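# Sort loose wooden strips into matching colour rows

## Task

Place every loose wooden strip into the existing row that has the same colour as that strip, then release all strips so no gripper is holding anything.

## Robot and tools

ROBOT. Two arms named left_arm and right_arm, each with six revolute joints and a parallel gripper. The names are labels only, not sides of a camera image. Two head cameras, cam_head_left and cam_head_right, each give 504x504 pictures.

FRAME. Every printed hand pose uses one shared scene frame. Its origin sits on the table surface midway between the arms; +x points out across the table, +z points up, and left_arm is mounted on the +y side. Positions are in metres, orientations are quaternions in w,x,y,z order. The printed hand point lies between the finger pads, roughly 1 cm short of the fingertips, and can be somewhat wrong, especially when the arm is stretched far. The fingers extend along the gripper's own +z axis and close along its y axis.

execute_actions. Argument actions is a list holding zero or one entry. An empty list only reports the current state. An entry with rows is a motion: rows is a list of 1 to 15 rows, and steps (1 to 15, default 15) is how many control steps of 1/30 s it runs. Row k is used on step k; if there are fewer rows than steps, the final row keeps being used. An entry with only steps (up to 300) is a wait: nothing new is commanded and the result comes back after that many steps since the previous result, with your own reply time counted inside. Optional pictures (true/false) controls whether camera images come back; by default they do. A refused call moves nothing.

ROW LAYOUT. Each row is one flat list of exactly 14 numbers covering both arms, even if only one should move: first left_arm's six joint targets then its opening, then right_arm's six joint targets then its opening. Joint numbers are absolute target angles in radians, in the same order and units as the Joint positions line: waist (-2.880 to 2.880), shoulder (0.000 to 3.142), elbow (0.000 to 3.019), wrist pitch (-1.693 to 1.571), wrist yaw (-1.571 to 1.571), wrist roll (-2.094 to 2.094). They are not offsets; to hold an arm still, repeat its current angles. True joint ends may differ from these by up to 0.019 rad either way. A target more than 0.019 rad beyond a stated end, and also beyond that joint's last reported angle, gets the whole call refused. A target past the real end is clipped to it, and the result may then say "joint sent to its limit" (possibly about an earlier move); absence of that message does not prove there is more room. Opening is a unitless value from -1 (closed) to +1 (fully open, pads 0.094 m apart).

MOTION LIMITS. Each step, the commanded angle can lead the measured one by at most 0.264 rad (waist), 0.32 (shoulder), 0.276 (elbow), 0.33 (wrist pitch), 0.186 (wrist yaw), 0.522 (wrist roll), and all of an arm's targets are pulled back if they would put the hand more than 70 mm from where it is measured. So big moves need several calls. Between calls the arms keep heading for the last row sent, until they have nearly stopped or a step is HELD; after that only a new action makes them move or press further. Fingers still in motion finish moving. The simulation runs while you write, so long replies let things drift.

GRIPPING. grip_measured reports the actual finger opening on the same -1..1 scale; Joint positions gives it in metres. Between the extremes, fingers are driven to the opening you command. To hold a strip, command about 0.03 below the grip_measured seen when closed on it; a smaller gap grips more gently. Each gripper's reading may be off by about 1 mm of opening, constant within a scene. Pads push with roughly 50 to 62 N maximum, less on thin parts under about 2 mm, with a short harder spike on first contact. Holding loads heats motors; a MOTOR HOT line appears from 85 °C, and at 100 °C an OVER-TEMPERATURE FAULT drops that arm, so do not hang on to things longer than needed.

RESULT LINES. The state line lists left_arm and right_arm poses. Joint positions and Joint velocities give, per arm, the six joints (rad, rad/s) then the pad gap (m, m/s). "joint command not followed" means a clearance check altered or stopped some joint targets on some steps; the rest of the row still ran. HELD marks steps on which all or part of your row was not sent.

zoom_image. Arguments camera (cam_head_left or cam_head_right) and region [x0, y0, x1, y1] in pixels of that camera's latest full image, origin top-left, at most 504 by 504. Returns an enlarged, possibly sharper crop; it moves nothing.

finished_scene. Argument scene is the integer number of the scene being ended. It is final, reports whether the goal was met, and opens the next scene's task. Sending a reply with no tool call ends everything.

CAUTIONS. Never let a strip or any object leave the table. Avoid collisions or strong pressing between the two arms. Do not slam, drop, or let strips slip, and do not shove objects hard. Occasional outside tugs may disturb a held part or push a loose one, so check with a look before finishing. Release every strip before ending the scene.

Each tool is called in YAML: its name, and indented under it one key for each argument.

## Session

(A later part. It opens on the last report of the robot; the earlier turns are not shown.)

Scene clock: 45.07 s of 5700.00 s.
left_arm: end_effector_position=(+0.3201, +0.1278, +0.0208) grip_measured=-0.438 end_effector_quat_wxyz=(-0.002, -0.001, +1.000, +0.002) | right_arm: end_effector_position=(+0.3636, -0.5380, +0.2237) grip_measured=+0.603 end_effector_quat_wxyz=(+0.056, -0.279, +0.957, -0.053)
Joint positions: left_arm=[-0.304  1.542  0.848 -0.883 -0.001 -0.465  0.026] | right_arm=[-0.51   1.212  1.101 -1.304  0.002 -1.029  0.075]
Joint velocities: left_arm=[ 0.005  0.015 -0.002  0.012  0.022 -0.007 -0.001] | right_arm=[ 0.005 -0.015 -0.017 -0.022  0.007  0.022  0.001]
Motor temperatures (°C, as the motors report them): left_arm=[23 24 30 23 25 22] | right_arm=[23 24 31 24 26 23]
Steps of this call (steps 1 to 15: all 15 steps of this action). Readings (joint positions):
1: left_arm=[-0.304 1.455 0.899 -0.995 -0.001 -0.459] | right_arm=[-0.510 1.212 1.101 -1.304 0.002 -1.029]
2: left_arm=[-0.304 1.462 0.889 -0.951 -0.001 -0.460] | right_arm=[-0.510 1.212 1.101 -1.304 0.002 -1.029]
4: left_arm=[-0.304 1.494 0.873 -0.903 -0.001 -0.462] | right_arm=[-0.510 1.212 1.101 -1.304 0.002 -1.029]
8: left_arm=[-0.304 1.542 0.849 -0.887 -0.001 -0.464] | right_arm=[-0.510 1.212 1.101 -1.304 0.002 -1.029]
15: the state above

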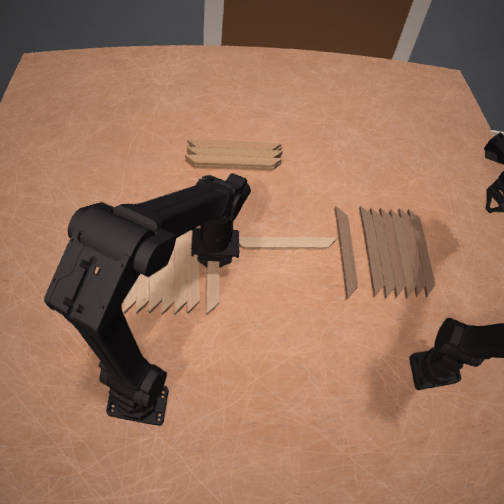

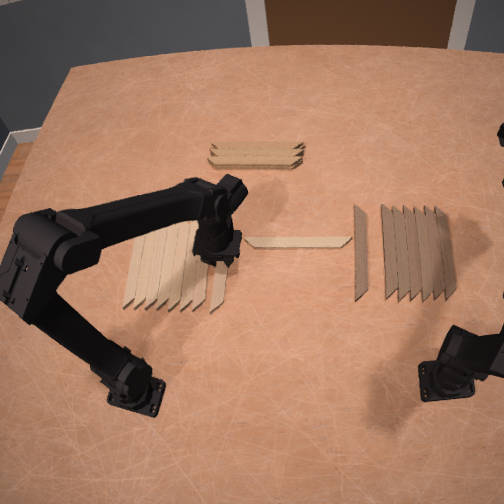

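execute_actions:
  actions:
    - {"rows":[[-0.295,1.54,0.855,-0.85,0,-0.478,-0.48,-0.5,1.2,1.1,-1.3,0,-1.04,0.6]],"steps":8}
  pictures: false

execute_actions:
  actions:
    - {"rows":[[-0.295,1.54,0.855,-0.85,0,-0.478,-0.3,-0.5,1.2,1.1,-1.3,0,-1.04,0.6]],"steps":8}
  pictures: false

execute_actions:
  actions:
    - {"rows":[[-0.295,1.46,0.94,-1.0,0,-0.478,-0.3,-0.5,1.2,1.1,-1.3,0,-1.04,0.6]],"steps":10}
  pictures: false

execute_actions:
  actions:
    - {"rows":[[-0.547,1.78,1.35,-1.11,0,0.9,0.5,-0.5,1.2,1.1,-1.3,0,-1.04,0.6]]}
  pictures: false

execute_actions:
  actions:
    - {"steps":10}
  pictures: false

execute_actions:
  actions:
    - {"rows":[[-0.547,1.865,1.295,-0.99,0,0.9,0.5,-0.5,1.2,1.1,-1.3,0,-1.04,0.6]]}
  pictures: false

execute_actions:
  actions:
    - {"rows":[[-0.547,1.865,1.295,-0.99,0,0.9,-0.48,-0.5,1.2,1.1,-1.3,0,-1.04,0.6]]}
  pictures: false

execute_actions:
  actions:
    - {"rows":[[-0.547,1.78,1.35,-1.11,0,0.9,-0.48,-0.5,1.2,1.1,-1.3,0,-1.04,0.6]],"steps":10}
  pictures: false

execute_actions:
  actions:
    - {"rows":[[-0.405,1.5,0.97,-1.02,0,-0.575,-0.48,0.1,1.3,1.1,-1.3,0,-0.95,0.6]]}
  pictures: false

execute_actions:
  actions:
    - {"steps":15}
  pictures: false

execute_actions:
  actions:
    - {"rows":[[-0.405,1.59,0.915,-0.878,0,-0.575,-0.48,0.565,1.5,0.97,-1.02,0,-0.95,0.6]]}

zoom_image:
  camera: "cam_head_right"
  region: [140,180,300,330]

Scene clock: 58.90 s of 5700.00 s.
left_arm: end_effector_position=(+0.3238, +0.1260, +0.0208) grip_measured=-0.438 end_effector_quat_wxyz=(+0.005, -0.001, +1.000, -0.002) | right_arm: end_effector_position=(+0.3636, -0.5380, +0.2237) grip_measured=+0.603 end_effector_quat_wxyz=(+0.056, -0.279, +0.957, -0.053)
Joint positions: left_arm=[-0.304  1.542  0.848 -0.866 -0.001 -0.466  0.026] | right_arm=[-0.51   1.212  1.101 -1.304  0.002 -1.029  0.075]
Joint velocities: left_arm=[-0.005 -0.005 -0.017  0.007 -0.037 -0.066 -0.001] | right_arm=[-0.015 -0.005  0.007  0.017 -0.051 -0.051 -0.   ]
Motor temperatures (°C, as the motors report them): left_arm=[23 24 29 23 25 22] | right_arm=[23 24 31 24 26 23]
Steps of this call (steps 1 to 15: the robot went on to your last target; steps 16 to 90: nothing new was sent; then 10.57 s passed at rest; steps 91 to 98: all 8 steps of this action). Readings (joint positions):
91: left_arm=[-0.304 1.542 0.848 -0.879 -0.001 -0.466] | right_arm=[-0.510 1.212 1.101 -1.304 0.002 -1.029]
92: left_arm=[-0.304 1.542 0.848 -0.874 -0.001 -0.466] | right_arm=[-0.510 1.212 1.101 -1.304 0.002 -1.029]
94: left_arm=[-0.304 1.542 0.848 -0.867 -0.001 -0.466] | right_arm=[-0.510 1.212 1.101 -1.304 0.002 -1.029]
98: the state above

Scene clock: 59.17 s of 5700.00 s.
left_arm: end_effector_position=(+0.3238, +0.1260, +0.0208) grip_measured=-0.303 end_effector_quat_wxyz=(+0.005, -0.001, +1.000, -0.002) | right_arm: end_effector_position=(+0.3636, -0.5380, +0.2237) grip_measured=+0.603 end_effector_quat_wxyz=(+0.056, -0.279, +0.957, -0.053)
Joint positions: left_arm=[-0.304  1.542  0.848 -0.866 -0.001 -0.466  0.033] | right_arm=[-0.51   1.212  1.101 -1.304  0.002 -1.029  0.075]
Joint velocities: left_arm=[-0.015 -0.015  0.002 -0.022 -0.037 -0.037 -0.001] | right_arm=[ 0.005  0.005  0.027  0.007 -0.007  0.037 -0.001]
Motor temperatures (°C, as the motors report them): left_arm=[23 24 29 23 25 22] | right_arm=[23 24 31 24 26 23]
Steps of this call (steps 1 to 8: all 8 steps of this action). Readings (joint positions):
1: left_arm=[-0.304 1.542 0.848 -0.866 -0.001 -0.466] | right_arm=[-0.510 1.212 1.101 -1.304 0.002 -1.029]
2: left_arm=[-0.304 1.542 0.848 -0.866 -0.001 -0.466] | right_arm=[-0.510 1.212 1.101 -1.304 0.002 -1.029]
4: left_arm=[-0.304 1.542 0.848 -0.866 -0.001 -0.466] | right_arm=[-0.510 1.212 1.101 -1.304 0.002 -1.029]
8: the state above

Scene clock: 59.50 s of 5700.00 s.
left_arm: end_effector_position=(+0.3338, +0.1209, +0.0751) grip_measured=-0.303 end_effector_quat_wxyz=(+0.025, -0.001, +1.000, -0.012) | right_arm: end_effector_position=(+0.3636, -0.5380, +0.2237) grip_measured=+0.603 end_effector_quat_wxyz=(+0.056, -0.279, +0.957, -0.053)
Joint positions: left_arm=[-0.304  1.45   0.918 -0.983 -0.001 -0.466  0.033] | right_arm=[-0.51   1.212  1.101 -1.304  0.002 -1.029  0.075]
Joint velocities: left_arm=[-0.015  0.005  0.002  0.007 -0.051  0.022 -0.001] | right_arm=[ 0.005 -0.015 -0.002  0.002 -0.095  0.007  0.   ]
Motor temperatures (°C, as the motors report them): left_arm=[23 24 29 23 25 22] | right_arm=[23 24 31 24 26 23]
Steps of this call (steps 1 to 10: all 10 steps of this action). Readings (joint positions):
1: left_arm=[-0.304 1.539 0.855 -0.889 -0.001 -0.466] | right_arm=[-0.510 1.212 1.101 -1.304 0.002 -1.029]
2: left_arm=[-0.304 1.532 0.864 -0.929 -0.001 -0.466] | right_arm=[-0.510 1.212 1.101 -1.304 0.002 -1.029]
4: left_arm=[-0.304 1.504 0.882 -0.969 -0.001 -0.466] | right_arm=[-0.510 1.212 1.101 -1.304 0.002 -1.029]
8: left_arm=[-0.304 1.456 0.912 -0.983 -0.001 -0.466] | right_arm=[-0.510 1.212 1.101 -1.304 0.002 -1.029]
10: the state above

Scene clock: 60.00 s of 5700.00 s.
left_arm: end_effector_position=(+0.3733, -0.0502, +0.0711) grip_measured=+0.498 end_effector_quat_wxyz=(+0.009, +0.634, +0.773, -0.001) | right_arm: end_effector_position=(+0.3636, -0.5380, +0.2237) grip_measured=+0.603 end_effector_quat_wxyz=(+0.056, -0.279, +0.957, -0.053)
Joint positions: left_arm=[-0.568  1.786  1.328 -1.093  0.001  0.645  0.07 ] | right_arm=[-0.51   1.212  1.101 -1.304  0.002 -1.029  0.075]
Joint velocities: left_arm=[ 0.083 -0.005  0.002 -0.046 -0.022  1.59  -0.001] | right_arm=[ 0.005 -0.015  0.002 -0.007 -0.051  0.022  0.   ]
Motor temperatures (°C, as the motors report them): left_arm=[23 24 29 23 25 22] | right_arm=[23 24 31 24 26 23]
Steps of this call (steps 1 to 15: all 15 steps of this action). Readings (joint positions):
1: left_arm=[-0.312 1.463 0.931 -0.999 -0.005 -0.427] | right_arm=[-0.510 1.212 1.101 -1.304 0.002 -1.029]
2: left_arm=[-0.331 1.491 0.960 -1.023 -0.006 -0.377] | right_arm=[-0.510 1.212 1.101 -1.304 0.002 -1.029]
4: left_arm=[-0.389 1.576 1.042 -1.049 -0.006 -0.273] | right_arm=[-0.510 1.212 1.101 -1.304 0.002 -1.029]
8: left_arm=[-0.504 1.738 1.236 -1.080 -0.003 0.020] | right_arm=[-0.510 1.212 1.101 -1.304 0.002 -1.029]
15: the state above

Scene clock: 60.33 s of 5700.00 s.
left_arm: end_effector_position=(+0.3784, -0.0432, +0.0711) grip_measured=+0.498 end_effector_quat_wxyz=(+0.008, +0.708, +0.706, +0.000) | right_arm: end_effector_position=(+0.3636, -0.5380, +0.2237) grip_measured=+0.603 end_effector_quat_wxyz=(+0.056, -0.279, +0.957, -0.053)
Joint positions: left_arm=[-0.552  1.786  1.328 -1.096  0.001  0.862  0.07 ] | right_arm=[-0.51   1.212  1.101 -1.304  0.002 -1.029  0.075]
Joint velocities: left_arm=[-0.005 -0.015 -0.017 -0.002 -0.037  0.198 -0.   ] | right_arm=[-0.005  0.034 -0.012 -0.017  0.066  0.022  0.001]
Motor temperatures (°C, as the motors report them): left_arm=[23 24 29 23 25 22] | right_arm=[23 24 31 24 26 23]
Steps of this call (steps 1 to 10: the robot went on to your last target). Readings (joint positions):
1: left_arm=[-0.566 1.786 1.328 -1.094 0.001 0.694] | right_arm=[-0.510 1.212 1.101 -1.304 0.002 -1.029]
2: left_arm=[-0.562 1.786 1.328 -1.096 0.001 0.733] | right_arm=[-0.510 1.212 1.101 -1.304 0.002 -1.029]
4: left_arm=[-0.557 1.786 1.328 -1.096 0.001 0.789] | right_arm=[-0.510 1.212 1.101 -1.304 0.002 -1.029]
8: left_arm=[-0.552 1.786 1.328 -1.096 0.001 0.847] | right_arm=[-0.510 1.212 1.101 -1.304 0.002 -1.029]
10: the state above

Scene clock: 60.83 s of 5700.00 s.
left_arm: end_effector_position=(+0.3797, -0.0438, +0.0243) grip_measured=+0.498 end_effector_quat_wxyz=(+0.002, +0.717, +0.697, +0.000) | right_arm: end_effector_position=(+0.3636, -0.5380, +0.2237) grip_measured=+0.603 end_effector_quat_wxyz=(+0.056, -0.279, +0.957, -0.053)
Joint positions: left_arm=[-0.551  1.856  1.291 -1.002  0.     0.887  0.07 ] | right_arm=[-0.51   1.212  1.101 -1.304  0.002 -1.029  0.075]
Joint velocities: left_arm=[ 0.005  0.005  0.002 -0.002 -0.022 -0.037 -0.001] | right_arm=[ 0.015 -0.024 -0.037 -0.017  0.007  0.081  0.   ]
Motor temperatures (°C, as the motors report them): left_arm=[23 24 29 23 25 22] | right_arm=[23 24 31 24 26 23]
Steps of this call (steps 1 to 15: all 15 steps of this action). Readings (joint positions):
1: left_arm=[-0.552 1.789 1.323 -1.080 0.001 0.867] | right_arm=[-0.510 1.212 1.101 -1.304 0.002 -1.029]
2: left_arm=[-0.552 1.792 1.318 -1.051 0.001 0.871] | right_arm=[-0.510 1.212 1.101 -1.304 0.002 -1.029]
4: left_arm=[-0.552 1.812 1.311 -1.018 0.001 0.877] | right_arm=[-0.510 1.212 1.101 -1.304 0.002 -1.029]
8: left_arm=[-0.552 1.851 1.294 -1.006 0.001 0.883] | right_arm=[-0.510 1.212 1.101 -1.304 0.002 -1.029]
15: the state above

Scene clock: 61.33 s of 5700.00 s.
left_arm: end_effector_position=(+0.3800, -0.0440, +0.0243) grip_measured=-0.437 end_effector_quat_wxyz=(+0.002, +0.717, +0.697, +0.000) | right_arm: end_effector_position=(+0.3636, -0.5380, +0.2237) grip_measured=+0.603 end_effector_quat_wxyz=(+0.056, -0.279, +0.957, -0.053)
Joint positions: left_arm=[-0.551  1.856  1.291 -1.001  0.     0.888  0.026] | right_arm=[-0.51   1.212  1.101 -1.304  0.002 -1.029  0.075]
Joint velocities: left_arm=[-0.015  0.005 -0.002  0.002 -0.066  0.081 -0.   ] | right_arm=[ 0.005 -0.005 -0.002  0.002 -0.037  0.007 -0.   ]
Motor temperatures (°C, as the motors report them): left_arm=[23 24 29 23 25 22] | right_arm=[23 24 31 24 26 23]
Steps of this call (steps 1 to 15: all 15 steps of this action). Readings (joint positions):
1: left_arm=[-0.551 1.856 1.291 -1.002 0.000 0.887] | right_arm=[-0.510 1.212 1.101 -1.304 0.002 -1.029]
2: left_arm=[-0.551 1.856 1.291 -1.002 0.000 0.887] | right_arm=[-0.510 1.212 1.101 -1.304 0.002 -1.029]
4: left_arm=[-0.551 1.856 1.291 -1.001 0.000 0.888] | right_arm=[-0.510 1.212 1.101 -1.304 0.002 -1.029]
8: left_arm=[-0.551 1.856 1.291 -1.001 0.000 0.888] | right_arm=[-0.510 1.212 1.101 -1.304 0.002 -1.029]
15: the state above

Scene clock: 61.67 s of 5700.00 s.
left_arm: end_effector_position=(+0.3751, -0.0398, +0.0689) grip_measured=-0.437 end_effector_quat_wxyz=(+0.004, +0.717, +0.697, +0.000) | right_arm: end_effector_position=(+0.3636, -0.5380, +0.2237) grip_measured=+0.603 end_effector_quat_wxyz=(+0.056, -0.279, +0.957, -0.053)
Joint positions: left_arm=[-0.551  1.782  1.316 -1.096  0.     0.888  0.026] | right_arm=[-0.51   1.212  1.101 -1.304  0.002 -1.029  0.075]
Joint velocities: left_arm=[-0.005 -0.083  0.081  0.002  0.037 -0.022 -0.001] | right_arm=[-0.005 -0.015 -0.017 -0.007 -0.007 -0.037 -0.001]
Motor temperatures (°C, as the motors report them): left_arm=[23 24 29 23 25 22] | right_arm=[23 24 31 24 26 23]
Steps of this call (steps 1 to 10: all 10 steps of this action). Readings (joint positions):
1: left_arm=[-0.551 1.853 1.294 -1.018 0.000 0.888] | right_arm=[-0.510 1.212 1.101 -1.304 0.002 -1.029]
2: left_arm=[-0.551 1.849 1.296 -1.047 0.000 0.888] | right_arm=[-0.510 1.212 1.101 -1.304 0.002 -1.029]
4: left_arm=[-0.551 1.828 1.297 -1.081 0.000 0.888] | right_arm=[-0.510 1.212 1.101 -1.304 0.002 -1.029]
8: left_arm=[-0.551 1.791 1.308 -1.096 0.000 0.888] | right_arm=[-0.510 1.212 1.101 -1.304 0.002 -1.029]
10: the state above

Scene clock: 62.17 s of 5700.00 s.
left_arm: end_effector_position=(+0.3165, +0.0904, +0.0729) grip_measured=-0.438 end_effector_quat_wxyz=(+0.002, +0.108, +0.994, +0.000) | right_arm: end_effector_position=(+0.4031, -0.3027, +0.1895) grip_measured=+0.603 end_effector_quat_wxyz=(+0.029, -0.545, +0.838, -0.009)
Joint positions: left_arm=[-0.395  1.485  0.949 -1.033 -0.002 -0.339  0.026] | right_arm=[ 0.136  1.308  1.1   -1.303 -0.006 -0.968  0.075]
Joint velocities: left_arm=[-0.093 -0.005  0.002 -0.017 -0.051 -1.516  0.001] | right_arm=[-0.122  0.005  0.007  0.012  0.022  0.007 -0.001]
Motor temperatures (°C, as the motors report them): left_arm=[23 24 29 23 25 22] | right_arm=[23 24 31 24 26 23]
Steps of this call (steps 1 to 15: all 15 steps of this action). Readings (joint positions):
1: left_arm=[-0.546 1.767 1.298 -1.081 0.002 0.842] | right_arm=[-0.497 1.215 1.101 -1.304 0.007 -1.022]
2: left_arm=[-0.539 1.735 1.251 -1.059 0.003 0.784] | right_arm=[-0.467 1.220 1.101 -1.304 0.009 -1.013]
4: left_arm=[-0.503 1.647 1.131 -1.044 0.003 0.656] | right_arm=[-0.367 1.241 1.101 -1.304 0.009 -1.000]
8: left_arm=[-0.401 1.497 0.955 -1.040 -0.002 0.269] | right_arm=[-0.121 1.289 1.101 -1.303 0.005 -0.984]
15: the state above

Scene clock: 62.67 s of 5700.00 s.
left_arm: end_effector_position=(+0.3159, +0.0894, +0.0728) grip_measured=-0.438 end_effector_quat_wxyz=(+0.002, +0.002, +1.000, +0.000) | right_arm: end_effector_position=(+0.4049, -0.3131, +0.1895) grip_measured=+0.603 end_effector_quat_wxyz=(+0.028, -0.531, +0.847, -0.011)
Joint positions: left_arm=[-0.398  1.485  0.949 -1.033 -0.002 -0.555  0.026] | right_arm=[ 0.11   1.308  1.1   -1.303 -0.002 -0.961  0.075]
Joint velocities: left_arm=[ 0.005 -0.005  0.017 -0.007 -0.081 -0.007  0.001] | right_arm=[ 0.005  0.005 -0.002  0.002  0.037 -0.037 -0.001]
Motor temperatures (°C, as the motors report them): left_arm=[23 24 29 23 25 22] | right_arm=[23 24 31 24 26 23]
Steps of this call (steps 1 to 15: the robot went on to your last target). Readings (joint positions):
1: left_arm=[-0.397 1.485 0.949 -1.033 -0.002 -0.384] | right_arm=[0.132 1.308 1.100 -1.303 -0.004 -0.967]
2: left_arm=[-0.398 1.485 0.949 -1.033 -0.002 -0.420] | right_arm=[0.125 1.308 1.100 -1.303 -0.003 -0.966]
4: left_arm=[-0.398 1.485 0.949 -1.033 -0.002 -0.471] | right_arm=[0.115 1.308 1.100 -1.303 -0.002 -0.964]
8: left_arm=[-0.398 1.485 0.949 -1.033 -0.002 -0.526] | right_arm=[0.110 1.308 1.100 -1.303 -0.002 -0.962]
15: the state above

Scene clock: 63.17 s of 5700.00 s.
left_arm: end_effector_position=(+0.3234, +0.0843, +0.0219) grip_measured=-0.438 end_effector_quat_wxyz=(+0.002, -0.001, +1.000, -0.000) | right_arm: end_effector_position=(+0.3430, -0.1378, +0.0642) grip_measured=+0.603 end_effector_quat_wxyz=(+0.009, +0.720, -0.694, -0.004)
Joint positions: left_arm=[-0.399  1.591  0.912 -0.889 -0.002 -0.562  0.026] | right_arm=[ 0.598  1.519  0.961 -1.031 -0.004 -0.961  0.075]
Joint velocities: left_arm=[-0.015  0.015 -0.002  0.012 -0.066  0.022 -0.   ] | right_arm=[-0.015 -0.015 -0.042 -0.002 -0.007 -0.022 -0.   ]
Motor temperatures (°C, as the motors report them): left_arm=[23 24 29 23 25 22] | right_arm=[23 25 31 24 26 23]
Steps of this call (steps 1 to 15: all 15 steps of this action). Readings (joint positions):
1: left_arm=[-0.398 1.490 0.944 -1.008 -0.002 -0.556] | right_arm=[0.118 1.311 1.092 -1.282 0.001 -0.961]
2: left_arm=[-0.398 1.500 0.938 -0.964 -0.002 -0.558] | right_arm=[0.135 1.315 1.081 -1.242 0.003 -0.961]
4: left_arm=[-0.398 1.540 0.931 -0.912 -0.002 -0.559] | right_arm=[0.196 1.345 1.055 -1.175 0.003 -0.961]
8: left_arm=[-0.398 1.594 0.911 -0.893 -0.002 -0.561] | right_arm=[0.368 1.434 1.008 -1.087 0.003 -0.961]
15: the state above

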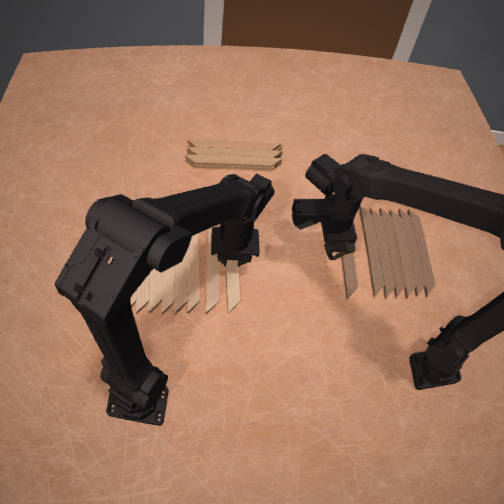

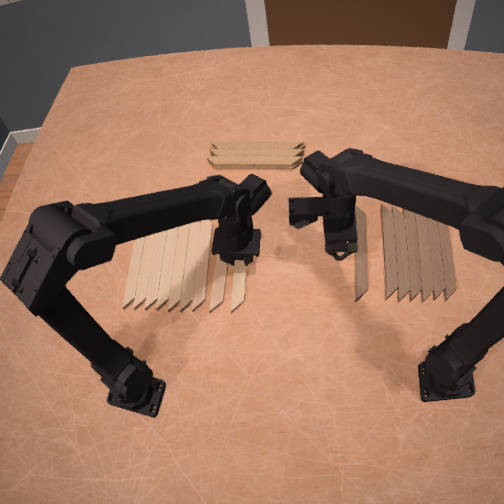

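Region (140, 180, 300, 330) of cam_head_right's 504x504 image, scaled by 3.150, with more detail than that image has; it fills the top 472 rows of this view, and the rest is white.

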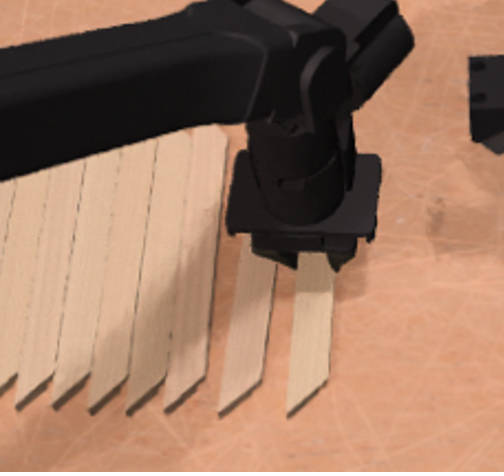

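execute_actions:
  actions:
    - {"rows":[[-0.405,1.59,0.915,-0.878,0,-0.575,-0.3,0.57,1.592,0.91,-0.875,0,-0.95,0.6]]}
  pictures: false

execute_actions:
  actions:
    - {"rows":[[-0.405,1.51,0.99,-1.02,0,-0.575,-0.3,0.5,1.548,0.862,-0.87,0,-1.04,0.6]],"steps":10}
  pictures: false

execute_actions:
  actions:
    - {"rows":[[-0.48,1.55,1.03,-1.02,0,0.945,0.6,0.433,1.513,0.826,-0.865,0,-1.1,0.6]]}
  pictures: false

execute_actions:
  actions:
    - {"steps":10}
  pictures: false

execute_actions:
  actions:
    - {"rows":[[-0.48,1.635,0.965,-0.88,0,0.945,0.6,0.433,1.513,0.826,-0.865,0,-1.1,0.6]]}
  pictures: false

execute_actions:
  actions:
    - {"rows":[[-0.43,1.6,0.93,-0.88,0,0.995,0.6,0.433,1.513,0.826,-0.865,0,-1.1,0.6]],"steps":6}
  pictures: false

execute_actions:
  actions:
    - {"rows":[[-0.385,1.574,0.895,-0.87,0,1.04,0.6,0.433,1.513,0.826,-0.865,0,-1.1,0.6]],"steps":12}

zoom_image:
  camera: "cam_head_left"
  region: [150,190,430,330]

Scene clock: 74.57 s of 5700.00 s.
left_arm: end_effector_position=(+0.3234, +0.0843, +0.0219) grip_measured=-0.303 end_effector_quat_wxyz=(+0.002, -0.002, +1.000, -0.000) | right_arm: end_effector_position=(+0.3498, -0.1440, +0.0168) grip_measured=+0.603 end_effector_quat_wxyz=(+0.004, +0.712, -0.702, -0.002)
Joint positions: left_arm=[-0.399  1.591  0.912 -0.889 -0.002 -0.563  0.033] | right_arm=[ 0.576  1.598  0.903 -0.885 -0.002 -0.961  0.075]
Joint velocities: left_arm=[-0.015 -0.015  0.007 -0.007 -0.037 -0.022  0.001] | right_arm=[-0.005 -0.015 -0.007 -0.027 -0.037  0.051 -0.   ]
Motor temperatures (°C, as the motors report them): left_arm=[23 24 29 23 25 22] | right_arm=[23 25 31 24 26 23]
Steps of this call (steps 1 to 30: the robot went on to your last target; steps 31 to 90: nothing new was sent; then 7.90 s passed at rest; steps 91 to 105: all 15 steps of this action). Readings (joint positions):
91: left_arm=[-0.399 1.591 0.912 -0.889 -0.002 -0.562] | right_arm=[0.576 1.519 0.953 -1.002 -0.002 -0.961]
92: left_arm=[-0.399 1.591 0.912 -0.889 -0.002 -0.563] | right_arm=[0.576 1.524 0.943 -0.955 -0.002 -0.961]
94: left_arm=[-0.399 1.591 0.912 -0.889 -0.002 -0.563] | right_arm=[0.576 1.549 0.927 -0.905 -0.002 -0.961]
98: left_arm=[-0.399 1.591 0.912 -0.889 -0.002 -0.563] | right_arm=[0.576 1.594 0.908 -0.887 -0.002 -0.961]
105: the state above

Scene clock: 74.90 s of 5700.00 s.
left_arm: end_effector_position=(+0.3266, +0.0823, +0.0717) grip_measured=-0.303 end_effector_quat_wxyz=(+0.013, -0.002, +1.000, -0.007) | right_arm: end_effector_position=(+0.3530, -0.1763, +0.0176) grip_measured=+0.603 end_effector_quat_wxyz=(+0.003, +0.708, -0.707, -0.001)
Joint positions: left_arm=[-0.399  1.502  0.965 -1.004 -0.001 -0.563  0.033] | right_arm=[ 0.502  1.561  0.859 -0.876 -0.001 -1.021  0.075]
Joint velocities: left_arm=[ 0.005 -0.005  0.046 -0.002  0.037 -0.022 -0.   ] | right_arm=[-0.005 -0.005 -0.007 -0.002  0.066 -0.11  -0.   ]
Motor temperatures (°C, as the motors report them): left_arm=[23 24 29 23 25 22] | right_arm=[23 25 31 24 26 23]
Steps of this call (steps 1 to 10: all 10 steps of this action). Readings (joint positions):
1: left_arm=[-0.399 1.587 0.917 -0.911 -0.002 -0.563] | right_arm=[0.571 1.596 0.899 -0.881 -0.002 -0.971]
2: left_arm=[-0.399 1.581 0.924 -0.949 -0.001 -0.563] | right_arm=[0.562 1.589 0.890 -0.877 -0.003 -0.983]
4: left_arm=[-0.399 1.554 0.936 -0.989 -0.001 -0.563] | right_arm=[0.534 1.573 0.870 -0.876 -0.002 -1.000]
8: left_arm=[-0.399 1.508 0.959 -1.004 -0.001 -0.563] | right_arm=[0.502 1.561 0.859 -0.876 -0.001 -1.017]
10: the state above

Scene clock: 75.40 s of 5700.00 s.
left_arm: end_effector_position=(+0.3154, +0.0464, +0.0699) grip_measured=+0.597 end_effector_quat_wxyz=(+0.012, +0.645, +0.764, +0.001) | right_arm: end_effector_position=(+0.3546, -0.2025, +0.0199) grip_measured=+0.603 end_effector_quat_wxyz=(-0.000, +0.708, -0.707, -0.001)
Joint positions: left_arm=[-0.487  1.535  0.997 -1.008 -0.     0.755  0.075] | right_arm=[ 0.437  1.525  0.825 -0.87  -0.001 -1.086  0.075]
Joint velocities: left_arm=[-0.005 -0.024 -0.032 -0.007 -0.007  1.179 -0.   ] | right_arm=[-0.005  0.005 -0.012 -0.012 -0.007 -0.051 -0.001]
Motor temperatures (°C, as the motors report them): left_arm=[23 24 29 23 25 22] | right_arm=[23 25 31 24 26 23]
Steps of this call (steps 1 to 15: all 15 steps of this action). Readings (joint positions):
1: left_arm=[-0.403 1.504 0.969 -1.006 -0.003 -0.485] | right_arm=[0.498 1.559 0.856 -0.874 -0.002 -1.032]
2: left_arm=[-0.414 1.510 0.975 -1.008 -0.003 -0.387] | right_arm=[0.489 1.553 0.849 -0.870 -0.002 -1.043]
4: left_arm=[-0.447 1.524 0.989 -1.008 -0.003 -0.191] | right_arm=[0.464 1.538 0.833 -0.870 -0.002 -1.060]
8: left_arm=[-0.488 1.535 0.997 -1.008 -0.000 0.202] | right_arm=[0.437 1.525 0.825 -0.870 -0.001 -1.077]
15: the state above

Scene clock: 75.73 s of 5700.00 s.
left_arm: end_effector_position=(+0.3154, +0.0464, +0.0699) grip_measured=+0.598 end_effector_quat_wxyz=(+0.012, +0.704, +0.710, +0.002) | right_arm: end_effector_position=(+0.3546, -0.2025, +0.0199) grip_measured=+0.603 end_effector_quat_wxyz=(-0.000, +0.708, -0.706, -0.001)
Joint positions: left_arm=[-0.487  1.535  0.997 -1.008 -0.     0.914  0.075] | right_arm=[ 0.437  1.525  0.825 -0.87  -0.001 -1.088  0.075]
Joint velocities: left_arm=[-0.005  0.005 -0.012  0.002 -0.007  0.095 -0.001] | right_arm=[-0.005 -0.015 -0.017  0.012 -0.037  0.022 -0.   ]
Motor temperatures (°C, as the motors report them): left_arm=[23 24 29 23 25 22] | right_arm=[23 25 31 24 26 23]
Steps of this call (steps 1 to 10: the robot went on to your last target). Readings (joint positions):
1: left_arm=[-0.487 1.535 0.997 -1.008 -0.000 0.791] | right_arm=[0.437 1.525 0.825 -0.870 -0.001 -1.086]
2: left_arm=[-0.487 1.535 0.997 -1.008 -0.000 0.819] | right_arm=[0.437 1.525 0.825 -0.870 -0.001 -1.087]
4: left_arm=[-0.487 1.535 0.997 -1.008 -0.000 0.860] | right_arm=[0.437 1.525 0.825 -0.870 -0.001 -1.087]
8: left_arm=[-0.487 1.535 0.997 -1.008 -0.000 0.903] | right_arm=[0.437 1.525 0.825 -0.870 -0.001 -1.087]
10: the state above

Scene clock: 76.23 s of 5700.00 s.
left_arm: end_effector_position=(+0.3189, +0.0442, +0.0213) grip_measured=+0.598 end_effector_quat_wxyz=(+0.004, +0.710, +0.704, +0.001) | right_arm: end_effector_position=(+0.3546, -0.2025, +0.0199) grip_measured=+0.603 end_effector_quat_wxyz=(-0.000, +0.708, -0.706, -0.001)
Joint positions: left_arm=[-0.486  1.632  0.962 -0.892 -0.001  0.932  0.075] | right_arm=[ 0.437  1.525  0.825 -0.87  -0.001 -1.088  0.075]
Joint velocities: left_arm=[-0.024 -0.015 -0.022 -0.002 -0.022  0.007 -0.001] | right_arm=[ 0.005 -0.015 -0.002  0.007 -0.007 -0.051  0.   ]
Motor temperatures (°C, as the motors report them): left_arm=[23 24 29 23 25 22] | right_arm=[23 25 31 24 26 23]
Steps of this call (steps 1 to 15: all 15 steps of this action). Readings (joint positions):
1: left_arm=[-0.487 1.540 0.992 -0.988 -0.000 0.918] | right_arm=[0.437 1.525 0.825 -0.870 -0.001 -1.088]
2: left_arm=[-0.487 1.548 0.988 -0.952 -0.000 0.921] | right_arm=[0.437 1.525 0.825 -0.870 -0.001 -1.088]
4: left_arm=[-0.487 1.583 0.982 -0.911 -0.000 0.925] | right_arm=[0.437 1.525 0.825 -0.870 -0.001 -1.088]
8: left_arm=[-0.487 1.634 0.962 -0.895 -0.000 0.930] | right_arm=[0.437 1.525 0.825 -0.870 -0.001 -1.088]
15: the state above

Scene clock: 76.43 s of 5700.00 s.
left_arm: end_effector_position=(+0.3212, +0.0668, +0.0209) grip_measured=+0.598 end_effector_quat_wxyz=(+0.002, +0.706, +0.709, -0.000) | right_arm: end_effector_position=(+0.3546, -0.2025, +0.0199) grip_measured=+0.603 end_effector_quat_wxyz=(-0.000, +0.708, -0.706, -0.001)
Joint positions: left_arm=[-0.437  1.61   0.932 -0.889  0.002  0.969  0.075] | right_arm=[ 0.437  1.525  0.825 -0.87  -0.001 -1.088  0.075]
Joint velocities: left_arm=[ 0.2   -0.054 -0.051 -0.012  0.007  0.139  0.001] | right_arm=[-0.005 -0.005  0.022 -0.027  0.051  0.051 -0.   ]
Motor temperatures (°C, as the motors report them): left_arm=[23 24 29 23 25 22] | right_arm=[23 25 31 24 26 23]
Steps of this call (steps 1 to 6: all 6 steps of this action). Readings (joint positions):
1: left_arm=[-0.483 1.630 0.958 -0.890 0.000 0.940] | right_arm=[0.437 1.525 0.825 -0.870 -0.001 -1.088]
2: left_arm=[-0.476 1.626 0.952 -0.889 0.001 0.949] | right_arm=[0.437 1.525 0.825 -0.870 -0.001 -1.088]
4: left_arm=[-0.455 1.616 0.938 -0.889 0.002 0.962] | right_arm=[0.437 1.525 0.825 -0.870 -0.001 -1.088]
6: the state above

Scene clock: 76.83 s of 5700.00 s.
left_arm: end_effector_position=(+0.3214, +0.0910, +0.0201) grip_measured=+0.598 end_effector_quat_wxyz=(+0.001, +0.706, +0.708, -0.001) | right_arm: end_effector_position=(+0.3546, -0.2025, +0.0199) grip_measured=+0.603 end_effector_quat_wxyz=(-0.000, +0.708, -0.706, -0.001)
Joint positions: left_arm=[-0.385  1.583  0.895 -0.881  0.002  1.022  0.075] | right_arm=[ 0.437  1.525  0.825 -0.87  -0.001 -1.088  0.075]
Joint velocities: left_arm=[-0.005 -0.005  0.002  0.007 -0.037 -0.022 -0.001] | right_arm=[ 0.005 -0.005  0.022 -0.022  0.081  0.037 -0.001]
Motor temperatures (°C, as the motors report them): left_arm=[23 24 29 23 25 22] | right_arm=[23 25 31 24 26 23]
Steps of this call (steps 1 to 12: all 12 steps of this action). Readings (joint positions):
1: left_arm=[-0.428 1.606 0.927 -0.886 0.002 0.979] | right_arm=[0.437 1.525 0.825 -0.870 -0.001 -1.088]
2: left_arm=[-0.419 1.601 0.919 -0.882 0.002 0.989] | right_arm=[0.437 1.525 0.825 -0.870 -0.001 -1.088]
4: left_arm=[-0.399 1.589 0.903 -0.881 0.002 1.003] | right_arm=[0.437 1.525 0.825 -0.870 -0.001 -1.088]
8: left_arm=[-0.385 1.583 0.895 -0.881 0.002 1.017] | right_arm=[0.437 1.525 0.825 -0.870 -0.001 -1.088]
12: the state above

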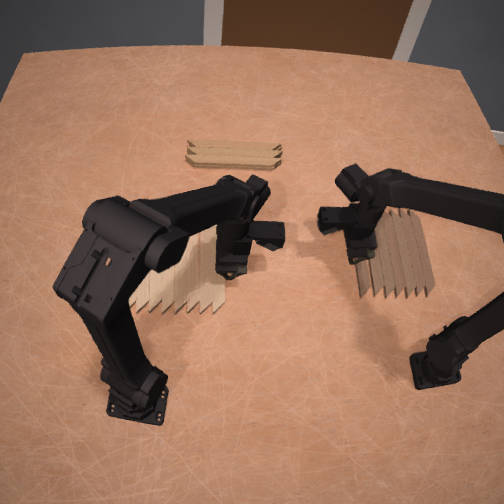

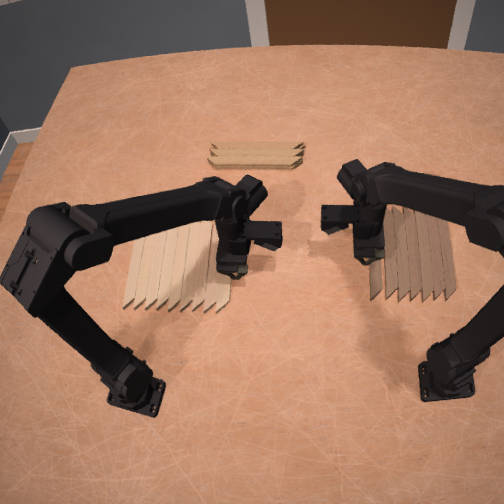

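Region (150, 190, 430, 330) of cam_head_left's 504x504 image, scaled by 1.800, with more detail than that image has.

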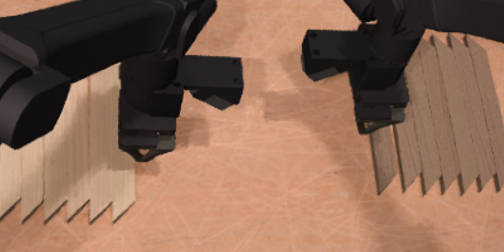

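execute_actions:
  actions:
    - {"rows":[[-0.42,1.574,0.895,-0.87,0,1.04,0.6,0.413,1.513,0.826,-0.865,0,-1.115,0.6]],"steps":10}
  pictures: false

execute_actions:
  actions:
    - {"rows":[[-0.43,1.52,0.95,-0.96,0,1.04,0.6,0.47,1.47,0.89,-0.95,0,-1.115,0.6]],"steps":10}
  pictures: false

finished_scene:
  scene: 2

Scene clock: 83.33 s of 5700.00 s.
left_arm: end_effector_position=(+0.3149, +0.0808, +0.0201) grip_measured=+0.598 end_effector_quat_wxyz=(+0.001, +0.719, +0.695, -0.001) | right_arm: end_effector_position=(+0.3564, -0.2059, +0.0199) grip_measured=+0.603 end_effector_quat_wxyz=(-0.000, +0.710, -0.705, -0.001)
Joint positions: left_arm=[-0.417  1.583  0.895 -0.881  0.002  1.027  0.075] | right_arm=[ 0.427  1.525  0.825 -0.87  -0.001 -1.101  0.075]
Joint velocities: left_arm=[ 0.005 -0.015  0.012 -0.002  0.037 -0.066  0.001] | right_arm=[ 0.005  0.015 -0.012 -0.007 -0.037 -0.007  0.   ]
Motor temperatures (°C, as the motors report them): left_arm=[23 24 29 23 25 22] | right_arm=[23 25 31 24 26 23]
Steps of this call (steps 1 to 15: the robot went on to your last target; steps 16 to 90: nothing new was sent; then 3.17 s passed at rest; steps 91 to 100: all 10 steps of this action). Readings (joint positions):
91: left_arm=[-0.387 1.583 0.895 -0.881 0.002 1.024] | right_arm=[0.437 1.525 0.825 -0.870 -0.001 -1.090]
92: left_arm=[-0.391 1.583 0.895 -0.881 0.002 1.025] | right_arm=[0.436 1.525 0.825 -0.870 -0.001 -1.093]
94: left_arm=[-0.404 1.583 0.895 -0.881 0.002 1.026] | right_arm=[0.431 1.525 0.825 -0.870 -0.001 -1.096]
98: left_arm=[-0.417 1.583 0.895 -0.881 0.002 1.027] | right_arm=[0.427 1.525 0.825 -0.870 -0.001 -1.100]
100: the state above

Scene clock: 83.67 s of 5700.00 s.
left_arm: end_effector_position=(+0.3157, +0.0778, +0.0510) grip_measured=+0.598 end_effector_quat_wxyz=(+0.013, +0.721, +0.693, +0.002) | right_arm: end_effector_position=(+0.3508, -0.1952, +0.0450) grip_measured=+0.603 end_effector_quat_wxyz=(-0.003, +0.722, -0.692, +0.001)
Joint positions: left_arm=[-0.422  1.52   0.921 -0.946  0.002  1.027  0.075] | right_arm=[ 0.461  1.475  0.852 -0.941 -0.    -1.104  0.075]
Joint velocities: left_arm=[-0.005 -0.015  0.037 -0.017  0.037 -0.007 -0.001] | right_arm=[-0.005  0.005  0.017 -0.012  0.022 -0.007 -0.001]
Motor temperatures (°C, as the motors report them): left_arm=[23 24 29 23 25 22] | right_arm=[23 25 31 24 26 23]
Steps of this call (steps 1 to 10: all 10 steps of this action). Readings (joint positions):
1: left_arm=[-0.417 1.580 0.898 -0.893 0.002 1.027] | right_arm=[0.429 1.523 0.828 -0.883 -0.001 -1.101]
2: left_arm=[-0.418 1.575 0.900 -0.914 0.002 1.027] | right_arm=[0.433 1.519 0.832 -0.906 -0.000 -1.102]
4: left_arm=[-0.420 1.554 0.904 -0.937 0.002 1.027] | right_arm=[0.447 1.503 0.838 -0.932 -0.000 -1.103]
8: left_arm=[-0.422 1.523 0.916 -0.946 0.002 1.027] | right_arm=[0.461 1.478 0.848 -0.941 -0.000 -1.104]
10: the state above

The scene is finished: the task was done.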